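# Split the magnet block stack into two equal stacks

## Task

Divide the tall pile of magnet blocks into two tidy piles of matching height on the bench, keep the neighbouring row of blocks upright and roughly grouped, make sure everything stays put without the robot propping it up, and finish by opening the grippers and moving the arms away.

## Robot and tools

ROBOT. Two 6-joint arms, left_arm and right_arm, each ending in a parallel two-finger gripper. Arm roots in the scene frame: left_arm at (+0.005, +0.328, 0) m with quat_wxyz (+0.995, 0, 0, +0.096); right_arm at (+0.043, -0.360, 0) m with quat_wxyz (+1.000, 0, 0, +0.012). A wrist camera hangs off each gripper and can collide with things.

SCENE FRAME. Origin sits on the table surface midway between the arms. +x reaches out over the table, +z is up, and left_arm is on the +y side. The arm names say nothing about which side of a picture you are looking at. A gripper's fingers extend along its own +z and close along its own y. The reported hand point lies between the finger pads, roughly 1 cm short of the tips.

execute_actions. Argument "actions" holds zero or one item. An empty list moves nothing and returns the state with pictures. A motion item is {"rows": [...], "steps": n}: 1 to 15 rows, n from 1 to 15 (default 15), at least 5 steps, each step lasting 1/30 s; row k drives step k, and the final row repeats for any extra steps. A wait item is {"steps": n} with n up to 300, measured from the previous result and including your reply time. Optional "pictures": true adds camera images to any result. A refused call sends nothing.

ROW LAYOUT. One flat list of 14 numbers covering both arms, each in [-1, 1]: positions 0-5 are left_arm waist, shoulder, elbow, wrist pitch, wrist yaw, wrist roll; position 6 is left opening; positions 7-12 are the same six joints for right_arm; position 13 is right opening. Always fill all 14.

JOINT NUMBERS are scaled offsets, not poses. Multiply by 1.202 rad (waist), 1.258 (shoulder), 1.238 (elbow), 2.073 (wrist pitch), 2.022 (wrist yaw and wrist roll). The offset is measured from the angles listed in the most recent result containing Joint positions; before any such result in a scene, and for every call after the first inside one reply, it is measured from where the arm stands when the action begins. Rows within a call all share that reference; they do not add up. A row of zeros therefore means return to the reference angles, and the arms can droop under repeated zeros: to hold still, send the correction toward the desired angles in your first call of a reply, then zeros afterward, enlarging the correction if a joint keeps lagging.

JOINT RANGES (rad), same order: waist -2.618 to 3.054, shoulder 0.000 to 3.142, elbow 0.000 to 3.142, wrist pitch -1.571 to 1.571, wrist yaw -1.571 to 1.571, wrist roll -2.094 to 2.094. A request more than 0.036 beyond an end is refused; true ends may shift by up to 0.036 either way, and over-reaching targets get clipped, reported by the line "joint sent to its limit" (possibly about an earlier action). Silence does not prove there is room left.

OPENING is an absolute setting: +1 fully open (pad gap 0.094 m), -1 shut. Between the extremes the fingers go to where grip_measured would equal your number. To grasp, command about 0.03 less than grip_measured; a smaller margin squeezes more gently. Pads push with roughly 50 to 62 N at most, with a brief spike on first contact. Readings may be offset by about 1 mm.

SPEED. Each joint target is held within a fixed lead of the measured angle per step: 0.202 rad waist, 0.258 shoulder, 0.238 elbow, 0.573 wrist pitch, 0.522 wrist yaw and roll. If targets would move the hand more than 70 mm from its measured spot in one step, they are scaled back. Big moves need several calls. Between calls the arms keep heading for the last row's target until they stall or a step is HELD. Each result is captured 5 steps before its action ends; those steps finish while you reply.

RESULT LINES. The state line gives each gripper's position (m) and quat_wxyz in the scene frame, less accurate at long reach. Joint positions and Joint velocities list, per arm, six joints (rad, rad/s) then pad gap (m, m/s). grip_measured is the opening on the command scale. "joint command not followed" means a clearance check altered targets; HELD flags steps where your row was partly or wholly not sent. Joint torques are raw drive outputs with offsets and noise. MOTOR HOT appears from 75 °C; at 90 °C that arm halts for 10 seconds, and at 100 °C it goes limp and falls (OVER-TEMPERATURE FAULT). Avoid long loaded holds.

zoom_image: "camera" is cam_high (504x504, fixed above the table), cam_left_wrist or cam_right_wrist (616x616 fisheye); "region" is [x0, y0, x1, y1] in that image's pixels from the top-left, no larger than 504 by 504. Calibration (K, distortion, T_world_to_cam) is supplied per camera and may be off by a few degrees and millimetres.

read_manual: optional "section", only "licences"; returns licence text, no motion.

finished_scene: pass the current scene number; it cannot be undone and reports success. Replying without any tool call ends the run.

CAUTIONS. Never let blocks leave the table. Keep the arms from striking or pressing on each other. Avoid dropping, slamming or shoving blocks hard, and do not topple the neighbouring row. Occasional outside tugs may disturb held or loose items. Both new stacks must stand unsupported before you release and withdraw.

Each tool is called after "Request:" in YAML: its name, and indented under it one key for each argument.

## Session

Request:
execute_actions:
  actions: []

Scene clock: 0.00 s of 4600.00 s.
left_arm: end_effector_position=(+0.4118, -0.1423, +0.3641) grip_measured=+1.000 end_effector_quat_wxyz=(+0.718, +0.388, +0.564, +0.126) | right_arm: end_effector_position=(+0.4409, -0.3331, +0.3636) grip_measured=+1.000 end_effector_quat_wxyz=(+0.471, +0.427, +0.723, +0.269)
Joint positions: left_arm=[-1.213  2.057  1.8    0.333 -0.588  0.819  0.094] | right_arm=[ 0.094  1.263  1.413 -0.578  0.122  1.107  0.094]
Joint velocities: left_arm=[ 0.012 -0.017  0.022 -0.037  0.037 -0.022  0.   ] | right_arm=[-0.007  0.002 -0.022 -0.022  0.022  0.037  0.   ]
Joint torques (N m, as the arm reports them, + toward a larger angle): no reading
camera_calibration (this result's frames):
cam_left_wrist: T_world_to_cam=[[-0.130499, -0.582043, -0.802618, 0.264783], [-0.0708558, 0.812946, -0.578012, 0.393418], [0.988913, -0.0185596, -0.147329, -0.239389], [0, 0, 0, 1]] pos_world=[0.299165, -0.170155, 0.404651]
cam_right_wrist: T_world_to_cam=[[-0.419605, -0.236127, -0.876456, 0.416302], [-0.515183, 0.856935, 0.0157773, 0.550467], [0.747341, 0.458156, -0.481223, 0.115072], [0, 0, 0, 1]] pos_world=[0.372275, -0.426135, 0.411561]

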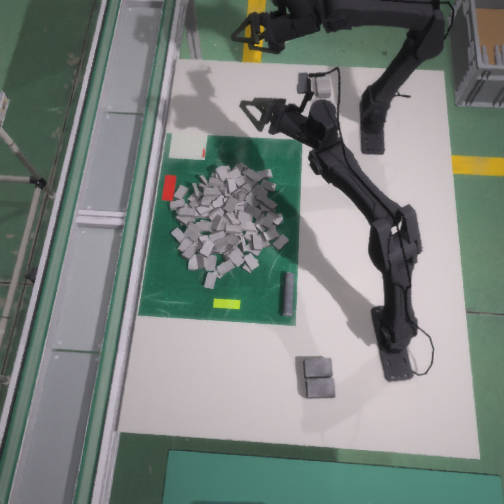

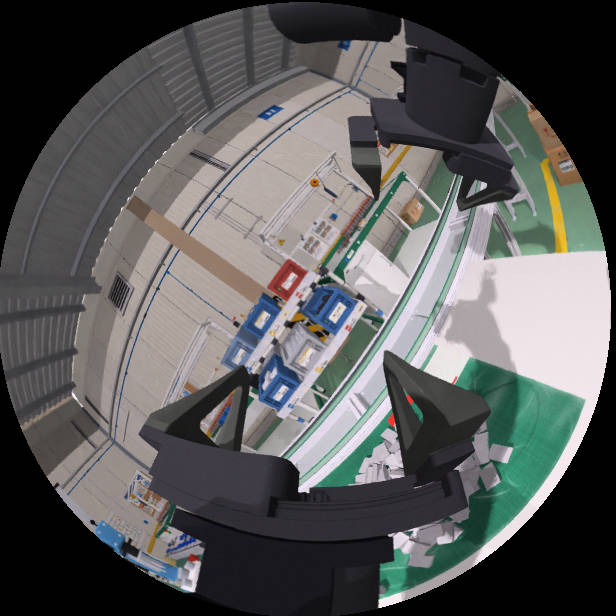

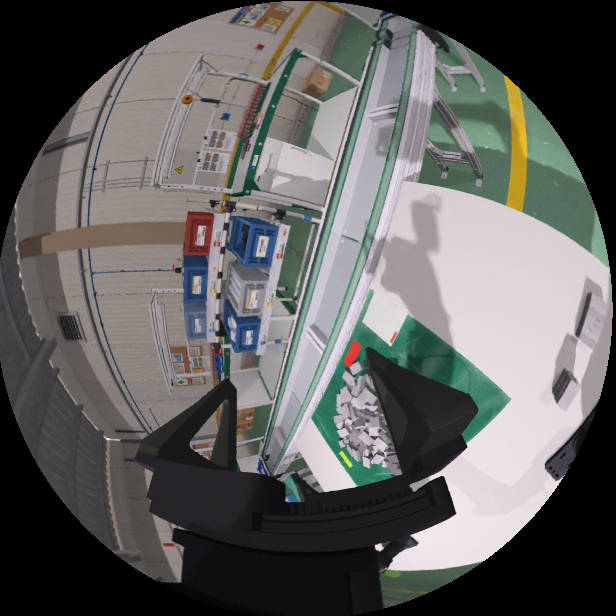

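Request:
execute_actions:
  actions:
    - {"rows":[[0.4,-0.9,-0.6,0,0,0,1,-0.185,-0.14,-0.385,-0.4,-0.065,-0.59,0.7]]}

Request:
execute_actions:
  actions:
    - {"steps":30}
  pictures: true

Request:
zoom_image:
  camera: "cam_right_wrist"
  region: [220,240,380,400]

Scene clock: 0.60 s of 4600.00 s.
left_arm: end_effector_position=(+0.4686, +0.0497, +0.3244) grip_measured=+1.000 end_effector_quat_wxyz=(+0.644, +0.350, +0.638, +0.238) | right_arm: end_effector_position=(+0.3308, -0.3856, +0.1942) grip_measured=+0.702 end_effector_quat_wxyz=(+0.262, +0.361, +0.893, +0.059)
Joint positions: left_arm=[-0.916  1.734  1.337  0.327 -0.574  0.819  0.094] | right_arm=[-0.085  1.154  1.102 -0.977  0.054  0.693  0.08 ]
Joint velocities: left_arm=[ 1.17  -1.145 -1.443 -0.007 -0.051  0.037  0.   ] | right_arm=[-0.217 -0.09  -1.092 -1.282 -0.183 -1.458  0.   ]
Joint torques (N m, as the arm reports them, + toward a larger angle): left_arm=[ 0.1  -9.45  7.41  1.32 -0.1   0.04] | right_arm=[-0.5  -5.07  6.59  0.88 -0.03 -0.08]
Steps of this call (steps 1 to 8: nothing new was sent; steps 9 to 18: the first 10 steps of this action). Readings (joint positions):
9: left_arm=[-1.205 2.044 1.776 0.339 -0.581 0.819] | right_arm=[0.083 1.256 1.402 -0.591 0.108 1.073]
10: left_arm=[-1.193 2.014 1.727 0.337 -0.576 0.819] | right_arm=[0.060 1.238 1.376 -0.623 0.094 1.032]
12: left_arm=[-1.144 1.951 1.631 0.333 -0.574 0.819] | right_arm=[0.003 1.201 1.312 -0.710 0.081 0.950]
16: left_arm=[-1.000 1.811 1.436 0.328 -0.574 0.819] | right_arm=[-0.067 1.162 1.176 -0.890 0.064 0.786]
18: the state above

Scene clock: 1.60 s of 4600.00 s.
left_arm: end_effector_position=(+0.3036, +0.2706, +0.5220) grip_measured=+1.000 end_effector_quat_wxyz=(+0.787, +0.114, +0.544, +0.268) | right_arm: end_effector_position=(+0.1937, -0.3732, +0.1208) grip_measured=+0.702 end_effector_quat_wxyz=(-0.006, +0.010, +1.000, +0.000)
Joint positions: left_arm=[-0.722  0.914  1.055  0.339 -0.594  0.819  0.094] | right_arm=[-0.121  1.11   0.926 -1.399  0.    -0.075  0.08 ]
Joint velocities: left_arm=[ 0.022  0.007 -0.007 -0.037 -0.022  0.066  0.   ] | right_arm=[ 0.007  0.002 -0.002 -0.095 -0.037 -0.007 -0.   ]
Joint torques (N m, as the arm reports them, + toward a larger angle): left_arm=[-0.62  0.5   6.65  0.98  0.17  0.04] | right_arm=[-0.81 -3.46  6.88  0.07 -0.12 -0.07]
Kept back: nothing.
Steps of this call (steps 1 to 5: the last 5 steps of your previous action; steps 6 to 30: the robot went on to your last target). Readings (joint positions):
1: left_arm=[-0.873 1.693 1.285 0.327 -0.575 0.819] | right_arm=[-0.093 1.152 1.064 -1.025 0.048 0.635]
2: left_arm=[-0.830 1.646 1.228 0.327 -0.576 0.819] | right_arm=[-0.100 1.149 1.028 -1.075 0.041 0.565]
4: left_arm=[-0.759 1.541 1.121 0.314 -0.584 0.819] | right_arm=[-0.114 1.138 0.964 -1.187 0.027 0.383]
8: left_arm=[-0.722 1.353 1.055 0.294 -0.595 0.819] | right_arm=[-0.121 1.119 0.926 -1.339 0.009 0.112]
30: the state above
camera_calibration (this result's frames):
cam_left_wrist: T_world_to_cam=[[0.404511, -0.715667, -0.569379, 0.369642], [-0.20288, 0.536853, -0.818919, 0.381953], [0.891746, 0.446777, 0.0719683, -0.312365], [0, 0, 0, 1]] pos_world=[0.206517, 0.199045, 0.545735]
cam_right_wrist: T_world_to_cam=[[-0.289776, -0.956865, 0.0209464, -0.312237], [-0.826763, 0.261281, 0.498192, 0.241142], [-0.482176, 0.127046, -0.866814, 0.362464], [0, 0, 0, 1]] pos_world=[0.28366, -0.407824, 0.200594]

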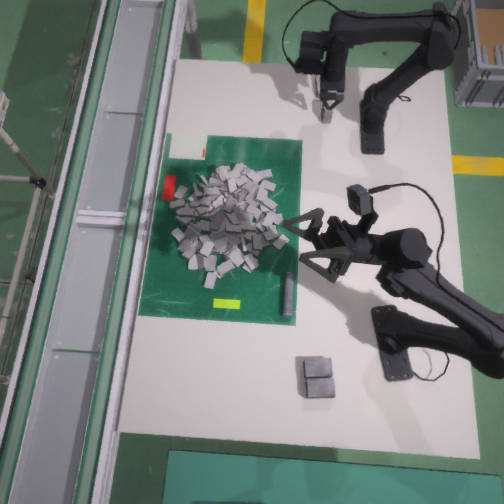

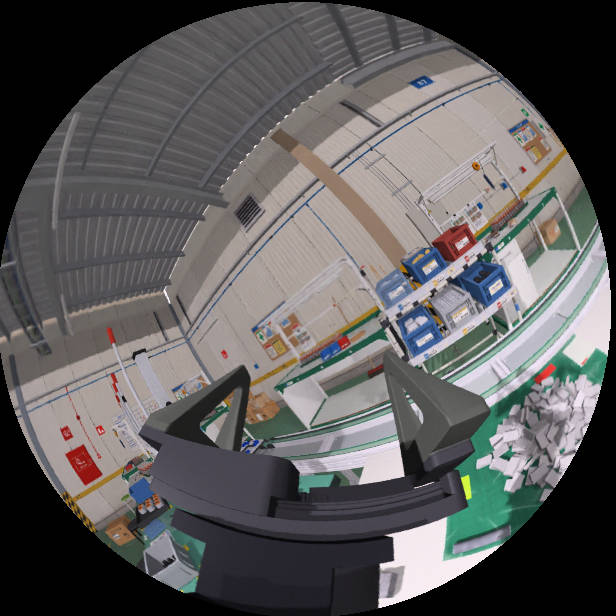

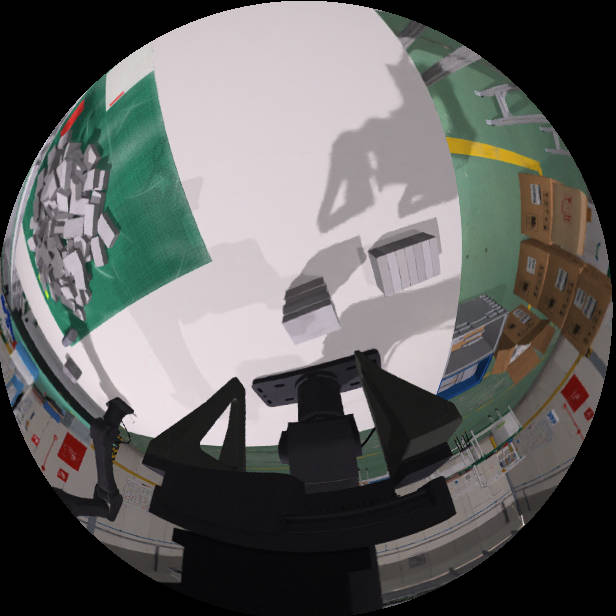

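Region (220, 240, 380, 400) of cam_right_wrist's 616x616 image, scaled by 3.150, with more detail than that image has.

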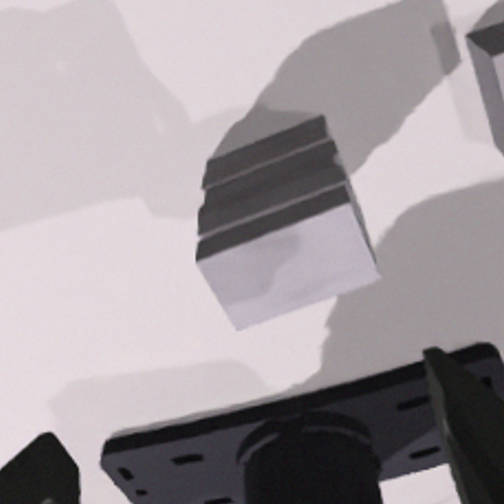

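Request:
execute_actions:
  actions:
    - {"rows":[[0,0,0,0,0,0,1,-0.04,0,-0.02,0.03,0,-0.085,0.5],[0,0,0,0,0,0,1,-0.075,0,-0.05,0.06,0,-0.085,0.5],[0,0,0,0,0,0,1,-0.075,0,-0.08,0.09,0,-0.085,0.5],[0,0,0,0,0,0,1,-0.075,0.01,-0.11,0.11,0,-0.085,0.5],[0,0,0,0,0,0,1,-0.075,0.01,-0.135,0.13,0,-0.085,0.5],[0,0,0,0,0,0,1,-0.075,0.01,-0.16,0.15,0,-0.085,0.5],[0,0,0,0,0,0,1,-0.075,0.015,-0.18,0.16,0,-0.085,0.5],[0,0,0,0,0,0,1,-0.075,0.015,-0.2,0.16,0,-0.085,0.5],[0,0,0,0,0,0,1,-0.075,0.015,-0.215,0.16,0,-0.085,0.45],[0,0,0,0,0,0,1,-0.075,0.015,-0.232,0.16,0,-0.085,0.3]]}

Request:
execute_actions:
  actions:
    - {"steps":18}
  pictures: true

Request:
zoom_image:
  camera: "cam_right_wrist"
  region: [220,290,380,450]

Scene clock: 2.47 s of 4600.00 s.
left_arm: end_effector_position=(+0.3036, +0.2706, +0.5220) grip_measured=+1.000 end_effector_quat_wxyz=(+0.787, +0.114, +0.544, +0.268) | right_arm: end_effector_position=(+0.1882, -0.3844, +0.0572) grip_measured=+0.363 end_effector_quat_wxyz=(-0.010, -0.021, +1.000, +0.003)
Joint positions: left_arm=[-0.722  0.914  1.055  0.339 -0.594  0.819  0.094] | right_arm=[-0.203  1.123  0.679 -1.148 -0.002 -0.22   0.064]
Joint velocities: left_arm=[-0.002 -0.007 -0.012  0.007 -0.066 -0.051  0.   ] | right_arm=[-0.007  0.051 -0.672  0.447 -0.037 -0.154 -0.126]
Joint torques (N m, as the arm reports them, + toward a larger angle): left_arm=[-0.02 -0.29  6.52  0.99  0.12  0.04] | right_arm=[-0.73 -1.34  6.16  0.29  0.01 -0.09]
Steps of this call (steps 1 to 15: the robot went on to your last target; step 16: nothing new was sent; steps 17 to 26: the first 10 steps of this action). Readings (joint positions):
17: left_arm=[-0.722 0.914 1.055 0.339 -0.594 0.819] | right_arm=[-0.127 1.110 0.924 -1.395 -0.001 -0.102]
18: left_arm=[-0.722 0.914 1.055 0.339 -0.594 0.819] | right_arm=[-0.148 1.110 0.915 -1.378 -0.003 -0.130]
20: left_arm=[-0.722 0.914 1.055 0.339 -0.594 0.819] | right_arm=[-0.190 1.110 0.869 -1.314 -0.002 -0.169]
24: left_arm=[-0.722 0.914 1.055 0.339 -0.594 0.819] | right_arm=[-0.203 1.115 0.732 -1.185 -0.002 -0.210]
26: the state above

Scene clock: 3.07 s of 4600.00 s.
left_arm: end_effector_position=(+0.3036, +0.2706, +0.5220) grip_measured=+1.000 end_effector_quat_wxyz=(+0.787, +0.114, +0.544, +0.268) | right_arm: end_effector_position=(+0.1910, -0.3849, +0.0468) grip_measured=+0.302 end_effector_quat_wxyz=(-0.001, -0.030, +1.000, +0.001)
Joint positions: left_arm=[-0.722  0.914  1.055  0.339 -0.594  0.819  0.094] | right_arm=[-0.203  1.125  0.638 -1.086 -0.002 -0.238  0.061]
Joint velocities: left_arm=[-0.002 -0.012 -0.007 -0.081  0.022  0.007  0.   ] | right_arm=[ 0.002  0.002 -0.002 -0.051 -0.022 -0.081 -0.   ]
Joint torques (N m, as the arm reports them, + toward a larger angle): left_arm=[ 0.03 -0.25  6.42  0.98  0.11  0.05] | right_arm=[-0.7  -1.35  6.07  0.34  0.02 -0.1 ]
Kept back: nothing.
Steps of this call (steps 1 to 5: the last 5 steps of your previous action; steps 6 to 18: the robot went on to your last target). Readings (joint positions):
1: left_arm=[-0.722 0.914 1.055 0.339 -0.594 0.819] | right_arm=[-0.203 1.125 0.659 -1.137 -0.002 -0.224]
2: left_arm=[-0.722 0.914 1.055 0.339 -0.594 0.819] | right_arm=[-0.203 1.125 0.646 -1.131 -0.002 -0.227]
4: left_arm=[-0.722 0.914 1.055 0.339 -0.594 0.819] | right_arm=[-0.203 1.125 0.638 -1.121 -0.002 -0.231]
8: left_arm=[-0.722 0.914 1.055 0.339 -0.594 0.819] | right_arm=[-0.203 1.125 0.638 -1.099 -0.002 -0.235]
18: the state above
camera_calibration (this result's frames):
cam_left_wrist: T_world_to_cam=[[0.404511, -0.715667, -0.569379, 0.369642], [-0.20288, 0.536853, -0.818919, 0.381953], [0.891746, 0.446777, 0.0719683, -0.312365], [0, 0, 0, 1]] pos_world=[0.206517, 0.199045, 0.545735]
cam_right_wrist: T_world_to_cam=[[-0.21286, -0.976953, 0.0159288, -0.34488], [-0.850077, 0.193204, 0.48994, 0.257486], [-0.481726, 0.0907479, -0.87161, 0.284659], [0, 0, 0, 1]] pos_world=[0.2826, -0.412511, 0.127453]

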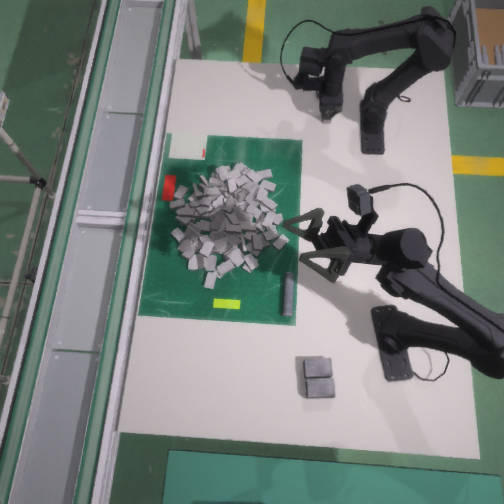

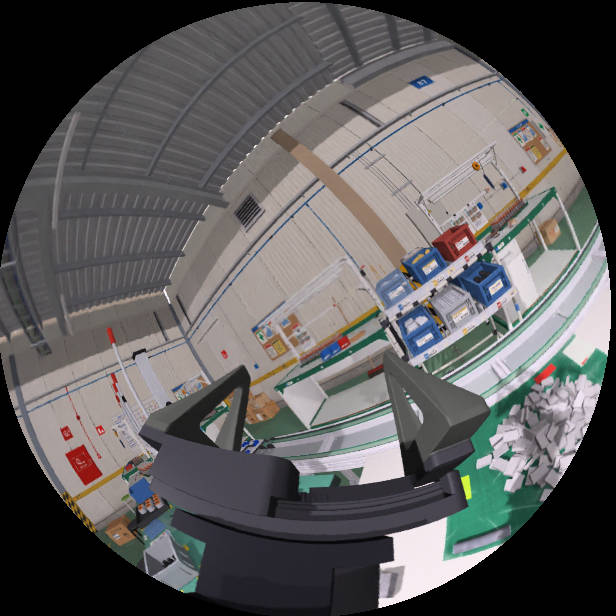

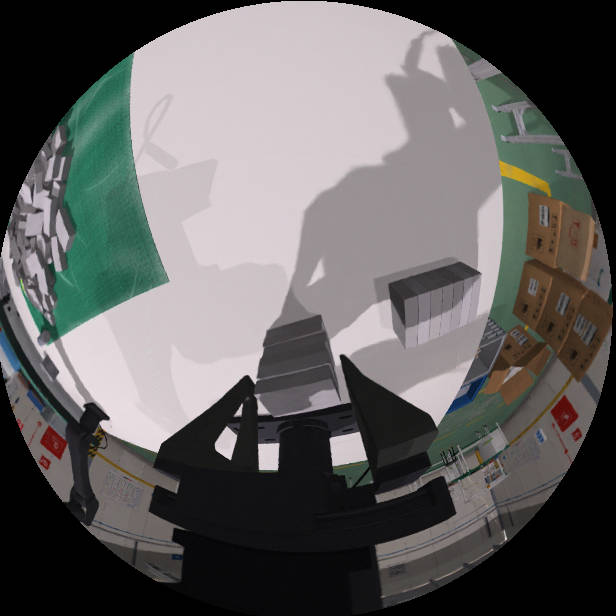

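Region (220, 290, 380, 450) of cam_right_wrist's 616x616 image, scaled by 3.150, with more detail than that image has.

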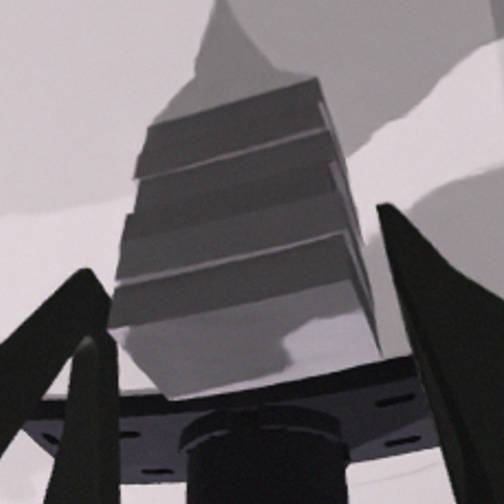

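Six blocks, well centred.

Request:
execute_actions:
  actions:
    - {"rows":[[0,0,0,0,0,0,1,0,0,0,0,0,0,0.22],[0,0,0,0,0,0,1,0,0,0,0,0,0,0.15],[0,0,0,0,0,0,1,0,0,0,0,0,0,0.1],[0,0,0,0,0,0,1,0,0,0,0,0,0,0.06],[0,0,0,0,0,0,1,0,0,0,0,0,0,0.02],[0,0,0,0,0,0,1,0,0,0,0,0,0,-0.02],[0,0,0,0,0,0,1,0,0,0,0,0,0,-0.05],[0,0,0,0,0,0,1,0,0,0,0,0,0,-0.08],[0,0,0,0,0,0,1,0,0,0,0,0,0,-0.11],[0,0,0,0,0,0,1,0,0,0,0,0,0,-0.15]],"steps":13}

Request:
execute_actions:
  actions:
    - {"rows":[[0,0,0,0,0,0,1,0,0,0.01,0,0,0,-0.15],[0,0,0,0,0,0,1,0,0,0.02,-0.01,0,0,-0.15],[0,0,0,0,0,0,1,0,0,0.03,-0.02,0,0,-0.15],[0,0,0,0,0,0,1,0,-0.01,0.05,-0.03,0,0,-0.15],[0,0,0,0,0,0,1,0,-0.01,0.07,-0.04,0,0,-0.15],[0,0,0,0,0,0,1,0,-0.015,0.09,-0.05,0,0,-0.15]]}

Request:
execute_actions:
  actions:
    - {"steps":8}
  pictures: true

Request:
zoom_image:
  camera: "cam_right_wrist"
  region: [220,280,380,440]

Scene clock: 3.67 s of 4600.00 s.
left_arm: end_effector_position=(+0.3036, +0.2706, +0.5220) grip_measured=+1.000 end_effector_quat_wxyz=(+0.787, +0.114, +0.544, +0.268) | right_arm: end_effector_position=(+0.1911, -0.3853, +0.0468) grip_measured=-0.062 end_effector_quat_wxyz=(-0.001, -0.030, +1.000, +0.000)
Joint positions: left_arm=[-0.722  0.914  1.055  0.339 -0.594  0.819  0.094] | right_arm=[-0.203  1.125  0.638 -1.085 -0.001 -0.238  0.044]
Joint velocities: left_arm=[-0.002  0.007 -0.007  0.022 -0.081 -0.007  0.   ] | right_arm=[-0.007 -0.002 -0.037 -0.051  0.037  0.037 -0.018]
Joint torques (N m, as the arm reports them, + toward a larger angle): left_arm=[-0.04 -0.29  6.46  0.98  0.13  0.04] | right_arm=[ 0.03 -1.65  6.07  0.16 -0.05 -0.01]
Steps of this call (steps 1 to 10: the robot went on to your last target; steps 11 to 18: the first 8 steps of this action). Readings (joint positions):
11: left_arm=[-0.722 0.914 1.055 0.339 -0.594 0.819] | right_arm=[-0.203 1.125 0.638 -1.085 -0.002 -0.238]
12: left_arm=[-0.722 0.914 1.055 0.339 -0.594 0.819] | right_arm=[-0.203 1.125 0.638 -1.085 -0.002 -0.238]
14: left_arm=[-0.722 0.914 1.055 0.339 -0.594 0.819] | right_arm=[-0.203 1.125 0.638 -1.085 -0.002 -0.238]
18: the state above

Scene clock: 4.17 s of 4600.00 s.
left_arm: end_effector_position=(+0.3036, +0.2706, +0.5220) grip_measured=+1.000 end_effector_quat_wxyz=(+0.787, +0.114, +0.544, +0.268) | right_arm: end_effector_position=(+0.1941, -0.3858, +0.0637) grip_measured=-0.078 end_effector_quat_wxyz=(-0.002, -0.030, +1.000, +0.001)
Joint positions: left_arm=[-0.722  0.914  1.055  0.339 -0.594  0.819  0.094] | right_arm=[-0.203  1.125  0.707 -1.157 -0.001 -0.238  0.043]
Joint velocities: left_arm=[-0.017 -0.007 -0.007 -0.066  0.007 -0.022  0.   ] | right_arm=[-0.017 -0.017  0.144 -0.081  0.007  0.051 -0.   ]
Joint torques (N m, as the arm reports them, + toward a larger angle): left_arm=[-0.02 -0.21  6.47  0.98  0.11  0.05] | right_arm=[-0.03 -3.25  8.54 -0.11 -0.01  0.  ]
Steps of this call (steps 1 to 5: the last 5 steps of your previous action; steps 6 to 15: the first 10 steps of this action, its rows measured from where the robot was after step 5). Readings (joint positions):
5: left_arm=[-0.722 0.914 1.055 0.339 -0.594 0.819] | right_arm=[-0.203 1.125 0.638 -1.085 -0.001 -0.238]
6: left_arm=[-0.722 0.914 1.055 0.339 -0.594 0.819] | right_arm=[-0.203 1.125 0.638 -1.085 -0.001 -0.238]
7: left_arm=[-0.722 0.914 1.055 0.339 -0.594 0.819] | right_arm=[-0.203 1.125 0.638 -1.086 -0.001 -0.238]
9: left_arm=[-0.722 0.914 1.055 0.339 -0.594 0.819] | right_arm=[-0.203 1.125 0.641 -1.095 -0.001 -0.238]
13: left_arm=[-0.722 0.914 1.055 0.339 -0.594 0.819] | right_arm=[-0.203 1.125 0.689 -1.152 -0.001 -0.238]
15: the state above

Scene clock: 4.43 s of 4600.00 s.
left_arm: end_effector_position=(+0.3036, +0.2706, +0.5220) grip_measured=+1.000 end_effector_quat_wxyz=(+0.787, +0.114, +0.544, +0.268) | right_arm: end_effector_position=(+0.1908, -0.3852, +0.0647) grip_measured=-0.078 end_effector_quat_wxyz=(-0.009, -0.030, +1.000, +0.002)
Joint positions: left_arm=[-0.722  0.914  1.055  0.339 -0.594  0.819  0.094] | right_arm=[-0.203  1.125  0.711 -1.175 -0.001 -0.238  0.043]
Joint velocities: left_arm=[ 0.007  0.007  0.017  0.037 -0.007  0.037  0.   ] | right_arm=[ 0.002 -0.012 -0.002 -0.051  0.022 -0.022 -0.001]
Joint torques (N m, as the arm reports them, + toward a larger angle): left_arm=[ 0.01 -0.21  6.39  0.98  0.13  0.06] | right_arm=[-0.01 -3.19  8.92  0.03 -0.01  0.  ]
Kept back: nothing.
Steps of this call (steps 1 to 5: the last 5 steps of your previous action; steps 6 to 8: the robot went on to your last target). Readings (joint positions):
1: left_arm=[-0.722 0.914 1.055 0.339 -0.594 0.819] | right_arm=[-0.203 1.125 0.710 -1.157 -0.001 -0.238]
2: left_arm=[-0.722 0.914 1.055 0.339 -0.594 0.819] | right_arm=[-0.203 1.125 0.711 -1.159 -0.001 -0.238]
4: left_arm=[-0.722 0.914 1.055 0.339 -0.594 0.819] | right_arm=[-0.203 1.125 0.711 -1.166 -0.001 -0.238]
8: the state above
camera_calibration (this result's frames):
cam_left_wrist: T_world_to_cam=[[0.404511, -0.715667, -0.569379, 0.369642], [-0.20288, 0.536853, -0.818919, 0.381953], [0.891746, 0.446777, 0.0719683, -0.312365], [0, 0, 0, 1]] pos_world=[0.206517, 0.199045, 0.545735]
cam_right_wrist: T_world_to_cam=[[-0.212191, -0.977055, 0.0184043, -0.345838], [-0.842152, 0.192383, 0.503754, 0.24586], [-0.495736, 0.0913929, -0.863651, 0.302607], [0, 0, 0, 1]] pos_world=[0.283681, -0.412858, 0.143858]

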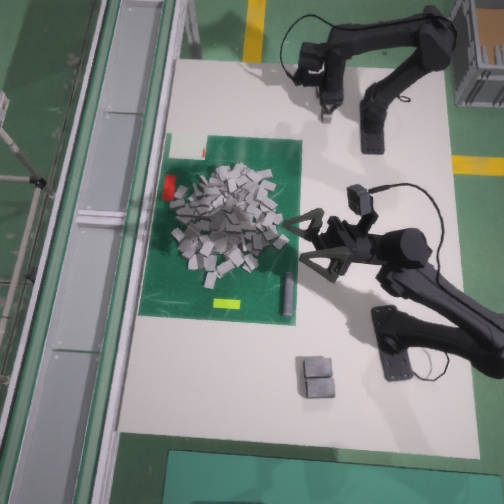

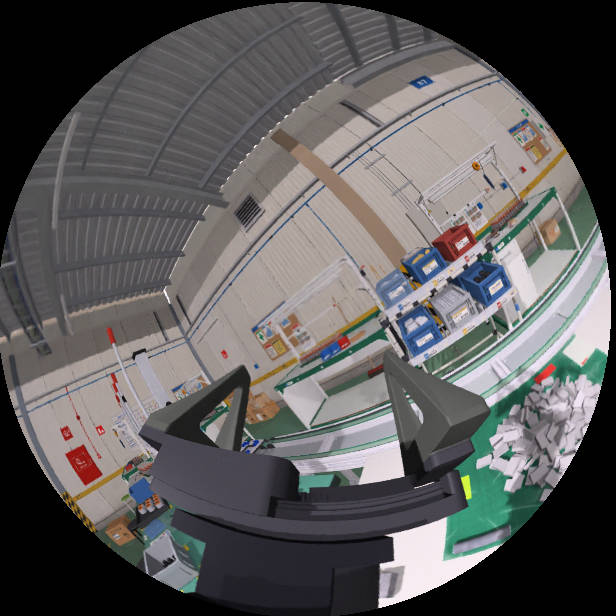

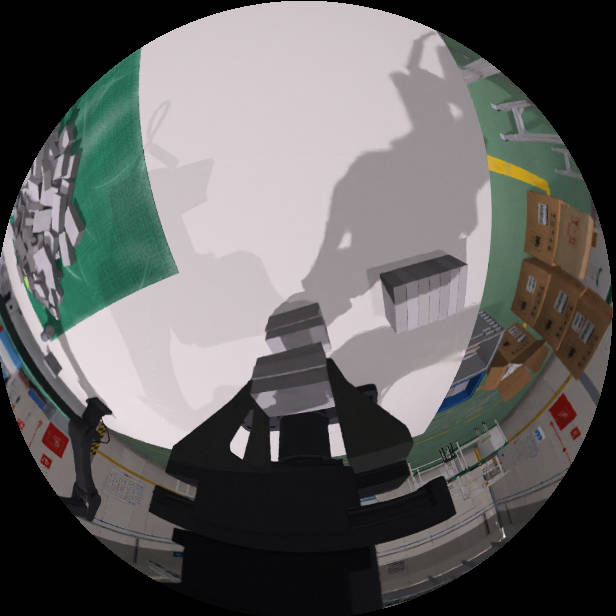

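Region (220, 280, 380, 440) of cam_right_wrist's 616x616 image, scaled by 3.150, with more detail than that image has.

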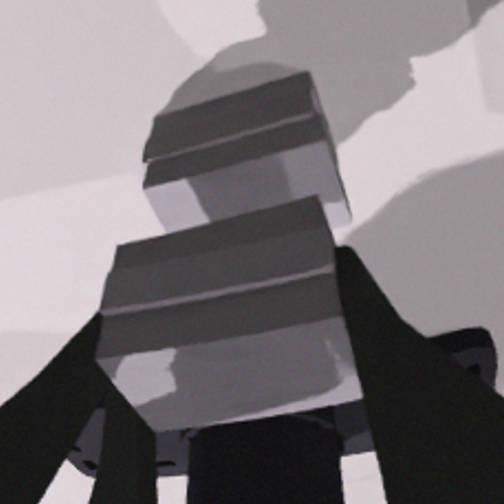

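Request:
execute_actions:
  actions:
    - {"rows":[[0,0,0,0,0,0,1,0.03,0,0.02,0,0,0,-0.13],[0,0,0,0,0,0,1,0.07,0,0.02,0,0,0,-0.13],[0,0,0,0,0,0,1,0.12,0,0.02,0,0,0,-0.13],[0,0,0,0,0,0,1,0.18,0,0.02,0,0,0,-0.13],[0,0,0,0,0,0,1,0.24,0,0.02,0,0,0,-0.13],[0,0,0,0,0,0,1,0.3,0,0.02,0,0,0,-0.13],[0,0,0,0,0,0,1,0.36,0,0.02,0,0,0,-0.13],[0,0,0,0,0,0,1,0.42,0,0.02,0,0,0,-0.13],[0,0,0,0,0,0,1,0.48,0,0.02,0,0,0,-0.13],[0,0,0,0,0,0,1,0.54,0,0.02,0,0,0,-0.13],[0,0,0,0,0,0,1,0.6,0,0.02,0,0,0,-0.13],[0,0,0,0,0,0,1,0.65,0,0.02,0,0,0,-0.13]]}

Request:
execute_actions:
  actions:
    - {"rows":[[0,0,0,0,0,0,1,0.01,0.01,-0.02,0.03,0,0,-0.13],[0,0,0,0,0,0,1,0.01,0.02,-0.04,0.06,0,0,-0.13],[0,0,0,0,0,0,1,0.01,0.03,-0.055,0.09,0,0,-0.13],[0,0,0,0,0,0,1,0.01,0.035,-0.07,0.11,0,0,-0.13],[0,0,0,0,0,0,1,0.01,0.04,-0.085,0.124,0,0,-0.13],[0,0,0,0,0,0,1,0.01,0.045,-0.095,0.124,0,0,-0.13],[0,0,0,0,0,0,1,0.01,0.05,-0.105,0.124,0,0,-0.13],[0,0,0,0,0,0,1,0.01,0.055,-0.116,0.124,0,0,-0.13]]}

Request:
execute_actions:
  actions:
    - {"steps":12}

Request:
execute_actions:
  actions:
    - {"rows":[[0,0,0,0,0,0,1,0,0,-0.015,0.01,0,0,-0.13]],"steps":9}

Request:
execute_actions:
  actions:
    - {"rows":[[0,0,0,0,0,0,1,0,0,0,0,0,0,-0.05],[0,0,0,0,0,0,1,0,0,0,0,0,0,0.3]],"steps":7}

Request:
execute_actions:
  actions:
    - {"rows":[[0,0,0,0,0,0,1,0,-0.03,0.1,-0.1,0,0,0.3],[0,0,0,0,0,0,1,0,-0.06,0.2,-0.2,0,0,0.3],[0,0,0,0,0,0,1,0,-0.1,0.4,-0.27,0,0,0.3]]}

Request:
execute_actions:
  actions:
    - {"steps":8}
  pictures: true

Request:
zoom_image:
  camera: "cam_right_wrist"
  region: [240,200,480,400]

Scene clock: 5.43 s of 4600.00 s.
left_arm: end_effector_position=(+0.3036, +0.2706, +0.5220) grip_measured=+1.000 end_effector_quat_wxyz=(+0.787, +0.114, +0.544, +0.268) | right_arm: end_effector_position=(+0.1843, -0.3083, +0.0647) grip_measured=-0.078 end_effector_quat_wxyz=(-0.008, -0.289, +0.957, -0.003)
Joint positions: left_arm=[-0.722  0.914  1.055  0.339 -0.594  0.819  0.094] | right_arm=[ 0.324  1.125  0.711 -1.173  0.006 -0.238  0.043]
Joint velocities: left_arm=[ 0.012  0.002 -0.012  0.007 -0.022  0.037  0.   ] | right_arm=[ 2.068 -0.002 -0.002  0.007 -0.007 -0.007 -0.001]
Joint torques (N m, as the arm reports them, + toward a larger angle): left_arm=[-0.01 -0.24  6.46  0.99  0.11  0.05] | right_arm=[-0.54 -1.65  7.88  0.11 -0.13  0.01]
Steps of this call (steps 1 to 20: the robot went on to your last target; steps 21 to 30: the first 10 steps of this action). Readings (joint positions):
21: left_arm=[-0.722 0.914 1.055 0.339 -0.594 0.819] | right_arm=[-0.199 1.125 0.711 -1.178 0.001 -0.238]
22: left_arm=[-0.722 0.914 1.055 0.339 -0.594 0.819] | right_arm=[-0.182 1.125 0.711 -1.178 0.004 -0.238]
24: left_arm=[-0.722 0.914 1.055 0.339 -0.594 0.819] | right_arm=[-0.098 1.125 0.711 -1.178 0.009 -0.238]
28: left_arm=[-0.722 0.914 1.055 0.339 -0.594 0.819] | right_arm=[0.178 1.125 0.711 -1.175 0.008 -0.238]
30: the state above

Scene clock: 5.93 s of 4600.00 s.
left_arm: end_effector_position=(+0.3036, +0.2706, +0.5220) grip_measured=+1.000 end_effector_quat_wxyz=(+0.787, +0.114, +0.544, +0.268) | right_arm: end_effector_position=(+0.1656, -0.2725, +0.0211) grip_measured=-0.078 end_effector_quat_wxyz=(-0.013, -0.407, +0.913, +0.003)
Joint positions: left_arm=[-0.722  0.914  1.055  0.339 -0.594  0.819  0.094] | right_arm=[ 0.574  1.193  0.569 -0.971 -0.01  -0.238  0.043]
Joint velocities: left_arm=[ 0.012 -0.017  0.017 -0.037  0.037 -0.051  0.   ] | right_arm=[-0.012  0.105 -0.242  0.139 -0.007 -0.007 -0.   ]
Joint torques (N m, as the arm reports them, + toward a larger angle): left_arm=[ 0.01 -0.25  6.4   0.95  0.12  0.04] | right_arm=[ 0.67 -2.25  6.73  0.47 -0.02  0.  ]
Steps of this call (steps 1 to 5: the last 5 steps of your previous action; steps 6 to 15: the first 10 steps of this action, its rows measured from where the robot was after step 5). Readings (joint positions):
5: left_arm=[-0.722 0.914 1.055 0.339 -0.594 0.819] | right_arm=[0.569 1.125 0.711 -1.172 -0.010 -0.238]
6: left_arm=[-0.722 0.914 1.055 0.339 -0.594 0.819] | right_arm=[0.574 1.125 0.708 -1.167 -0.010 -0.238]
7: left_arm=[-0.722 0.914 1.055 0.339 -0.594 0.819] | right_arm=[0.574 1.127 0.699 -1.151 -0.010 -0.238]
9: left_arm=[-0.722 0.914 1.055 0.339 -0.594 0.819] | right_arm=[0.574 1.141 0.666 -1.092 -0.010 -0.238]
13: left_arm=[-0.722 0.914 1.055 0.339 -0.594 0.819] | right_arm=[0.574 1.183 0.592 -0.989 -0.010 -0.238]
15: the state above

Scene clock: 6.33 s of 4600.00 s.
left_arm: end_effector_position=(+0.3036, +0.2706, +0.5220) grip_measured=+1.000 end_effector_quat_wxyz=(+0.787, +0.114, +0.544, +0.268) | right_arm: end_effector_position=(+0.1705, -0.2692, +0.0188) grip_measured=-0.078 end_effector_quat_wxyz=(-0.000, -0.407, +0.914, +0.005)
Joint positions: left_arm=[-0.722  0.914  1.055  0.339 -0.594  0.819  0.094] | right_arm=[ 0.574  1.196  0.56  -0.934 -0.01  -0.238  0.043]
Joint velocities: left_arm=[-0.007  0.007 -0.012  0.022 -0.007 -0.007  0.   ] | right_arm=[ 0.002 -0.007 -0.007 -0.007  0.037  0.022  0.001]
Joint torques (N m, as the arm reports them, + toward a larger angle): left_arm=[ 0.01 -0.25  6.47  0.96  0.11  0.04] | right_arm=[ 0.67 -2.02  6.28  0.36 -0.02  0.  ]
Kept back: nothing.
Steps of this call (steps 1 to 5: the last 5 steps of your previous action; steps 6 to 12: the robot went on to your last target). Readings (joint positions):
1: left_arm=[-0.722 0.914 1.055 0.339 -0.594 0.819] | right_arm=[0.574 1.195 0.563 -0.967 -0.010 -0.238]
2: left_arm=[-0.722 0.914 1.055 0.339 -0.594 0.819] | right_arm=[0.574 1.196 0.560 -0.964 -0.010 -0.238]
4: left_arm=[-0.722 0.914 1.055 0.339 -0.594 0.819] | right_arm=[0.574 1.196 0.560 -0.954 -0.010 -0.238]
8: left_arm=[-0.722 0.914 1.055 0.339 -0.594 0.819] | right_arm=[0.574 1.196 0.560 -0.938 -0.010 -0.238]
12: the state above

Scene clock: 6.47 s of 4600.00 s.
left_arm: end_effector_position=(+0.3036, +0.2706, +0.5220) grip_measured=+1.000 end_effector_quat_wxyz=(+0.787, +0.114, +0.544, +0.268) | right_arm: end_effector_position=(+0.1687, -0.2704, +0.0163) grip_measured=-0.078 end_effector_quat_wxyz=(-0.002, -0.407, +0.914, +0.005)
Joint positions: left_arm=[-0.722  0.914  1.055  0.339 -0.594  0.819  0.094] | right_arm=[ 0.574  1.196  0.55  -0.928 -0.01  -0.238  0.043]
Joint velocities: left_arm=[-0.002  0.012  0.012 -0.007  0.022 -0.022  0.   ] | right_arm=[-0.002 -0.017  0.017 -0.022  0.037  0.007  0.001]
Joint torques (N m, as the arm reports them, + toward a larger angle): left_arm=[-0.04 -0.22  6.44  0.96  0.12  0.05] | right_arm=[-0.06 -1.99  5.15  0.33 -0.03 -0.03]
Steps of this call (steps 1 to 4: the first 4 steps of this action). Readings (joint positions):
1: left_arm=[-0.722 0.914 1.055 0.339 -0.594 0.819] | right_arm=[0.574 1.196 0.559 -0.932 -0.010 -0.238]
2: left_arm=[-0.722 0.914 1.055 0.339 -0.594 0.819] | right_arm=[0.574 1.196 0.556 -0.929 -0.010 -0.238]
4: the state above

Scene clock: 6.70 s of 4600.00 s.
left_arm: end_effector_position=(+0.3036, +0.2706, +0.5220) grip_measured=+1.000 end_effector_quat_wxyz=(+0.787, +0.114, +0.544, +0.268) | right_arm: end_effector_position=(+0.1687, -0.2704, +0.0163) grip_measured=+0.114 end_effector_quat_wxyz=(-0.002, -0.407, +0.914, +0.005)
Joint positions: left_arm=[-0.722  0.914  1.055  0.339 -0.594  0.819  0.094] | right_arm=[ 0.574  1.196  0.55  -0.928 -0.01  -0.238  0.052]
Joint velocities: left_arm=[-0.022  0.007  0.002  0.037 -0.022 -0.037  0.   ] | right_arm=[-0.007 -0.007 -0.002  0.081 -0.022 -0.022  0.372]
Joint torques (N m, as the arm reports them, + toward a larger angle): left_arm=[ 0.   -0.18  6.44  0.99  0.11  0.06] | right_arm=[-0.01 -2.    5.78  0.17 -0.02 -0.01]
Steps of this call (steps 1 to 5: the last 5 steps of your previous action; steps 6 to 7: the first 2 steps of this action, its rows measured from where the robot was after step 5). Readings (joint positions):
5: left_arm=[-0.722 0.914 1.055 0.339 -0.594 0.819] | right_arm=[0.574 1.196 0.550 -0.928 -0.010 -0.238]
6: left_arm=[-0.722 0.914 1.055 0.339 -0.594 0.819] | right_arm=[0.574 1.196 0.550 -0.928 -0.010 -0.238]
7: the state above

Scene clock: 7.20 s of 4600.00 s.
left_arm: end_effector_position=(+0.3036, +0.2706, +0.5220) grip_measured=+1.000 end_effector_quat_wxyz=(+0.787, +0.114, +0.544, +0.268) | right_arm: end_effector_position=(+0.1905, -0.2555, +0.1559) grip_measured=+0.298 end_effector_quat_wxyz=(+0.077, -0.406, +0.911, +0.019)
Joint positions: left_arm=[-0.722  0.914  1.055  0.339 -0.594  0.819  0.094] | right_arm=[ 0.574  1.075  1.036 -1.374 -0.01  -0.238  0.061]
Joint velocities: left_arm=[-0.012 -0.002  0.007 -0.022 -0.037  0.022  0.   ] | right_arm=[-0.007 -0.193  0.315 -0.491 -0.051  0.022  0.   ]
Joint torques (N m, as the arm reports them, + toward a larger angle): left_arm=[-0.01 -0.2   6.45  0.98  0.13  0.05] | right_arm=[ 0.02 -0.85  5.31 -0.07 -0.02  0.  ]
Steps of this call (steps 1 to 5: the last 5 steps of your previous action; steps 6 to 15: the first 10 steps of this action, its rows measured from where the robot was after step 5). Readings (joint positions):
5: left_arm=[-0.722 0.914 1.055 0.339 -0.594 0.819] | right_arm=[0.574 1.196 0.550 -0.928 -0.010 -0.238]
6: left_arm=[-0.722 0.914 1.055 0.339 -0.594 0.819] | right_arm=[0.574 1.195 0.562 -0.955 -0.010 -0.238]
7: left_arm=[-0.722 0.914 1.055 0.339 -0.594 0.819] | right_arm=[0.574 1.192 0.601 -1.029 -0.010 -0.238]
9: left_arm=[-0.722 0.914 1.055 0.339 -0.594 0.819] | right_arm=[0.574 1.158 0.714 -1.180 -0.010 -0.238]
13: left_arm=[-0.722 0.914 1.055 0.339 -0.594 0.819] | right_arm=[0.574 1.094 0.981 -1.347 -0.010 -0.238]
15: the state above

Scene clock: 7.47 s of 4600.00 s.
left_arm: end_effector_position=(+0.3036, +0.2706, +0.5220) grip_measured=+1.000 end_effector_quat_wxyz=(+0.787, +0.114, +0.544, +0.268) | right_arm: end_effector_position=(+0.1725, -0.2678, +0.1551) grip_measured=+0.298 end_effector_quat_wxyz=(+0.036, -0.407, +0.913, +0.012)
Joint positions: left_arm=[-0.722  0.914  1.055  0.339 -0.594  0.819  0.094] | right_arm=[ 0.574  1.071  1.041 -1.465 -0.01  -0.238  0.061]
Joint velocities: left_arm=[-0.002  0.002  0.007  0.007  0.007 -0.037  0.   ] | right_arm=[-0.007 -0.007  0.017 -0.168 -0.022 -0.007  0.001]
Joint torques (N m, as the arm reports them, + toward a larger angle): left_arm=[ 0.   -0.16  6.47  0.97  0.13  0.03] | right_arm=[-0.03 -1.29  6.37  0.25 -0.02  0.  ]
Kept back: nothing.
Steps of this call (steps 1 to 5: the last 5 steps of your previous action; steps 6 to 8: the robot went on to your last target). Readings (joint positions):
1: left_arm=[-0.722 0.914 1.055 0.339 -0.594 0.819] | right_arm=[0.574 1.072 1.041 -1.389 -0.010 -0.238]
2: left_arm=[-0.722 0.914 1.055 0.339 -0.594 0.819] | right_arm=[0.574 1.071 1.041 -1.408 -0.010 -0.238]
4: left_arm=[-0.722 0.914 1.055 0.339 -0.594 0.819] | right_arm=[0.574 1.071 1.041 -1.437 -0.010 -0.238]
8: the state above
camera_calibration (this result's frames):
cam_left_wrist: T_world_to_cam=[[0.404511, -0.715667, -0.569379, 0.369642], [-0.20288, 0.536853, -0.818919, 0.381953], [0.891746, 0.446777, 0.0719683, -0.312365], [0, 0, 0, 1]] pos_world=[0.206517, 0.199045, 0.545735]
cam_right_wrist: T_world_to_cam=[[0.533854, -0.845561, 0.00513074, -0.328079], [-0.767983, -0.482317, 0.421394, -0.0184137], [-0.353839, -0.228903, -0.906863, 0.257345], [0, 0, 0, 1]] pos_world=[0.252064, -0.227385, 0.24282]

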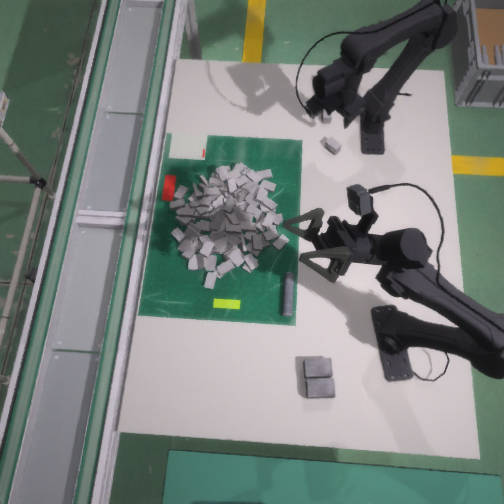

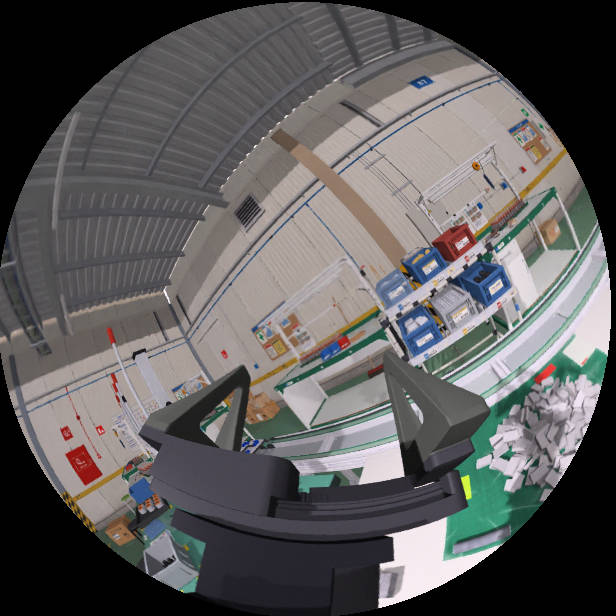

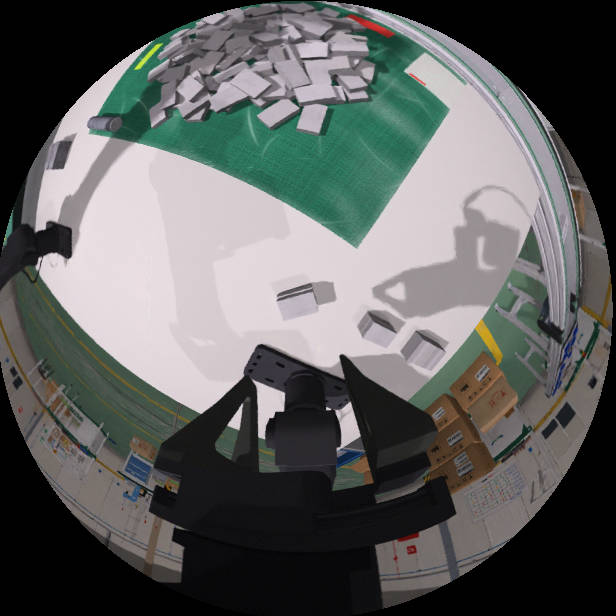

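Region (240, 200, 480, 400) of cam_right_wrist's 616x616 image, scaled by 2.100, with more detail than that image has.

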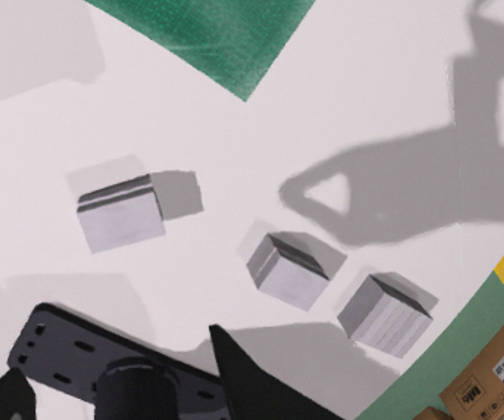

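Request:
finished_scene:
  scene: 2

The scene is finished: the task was done.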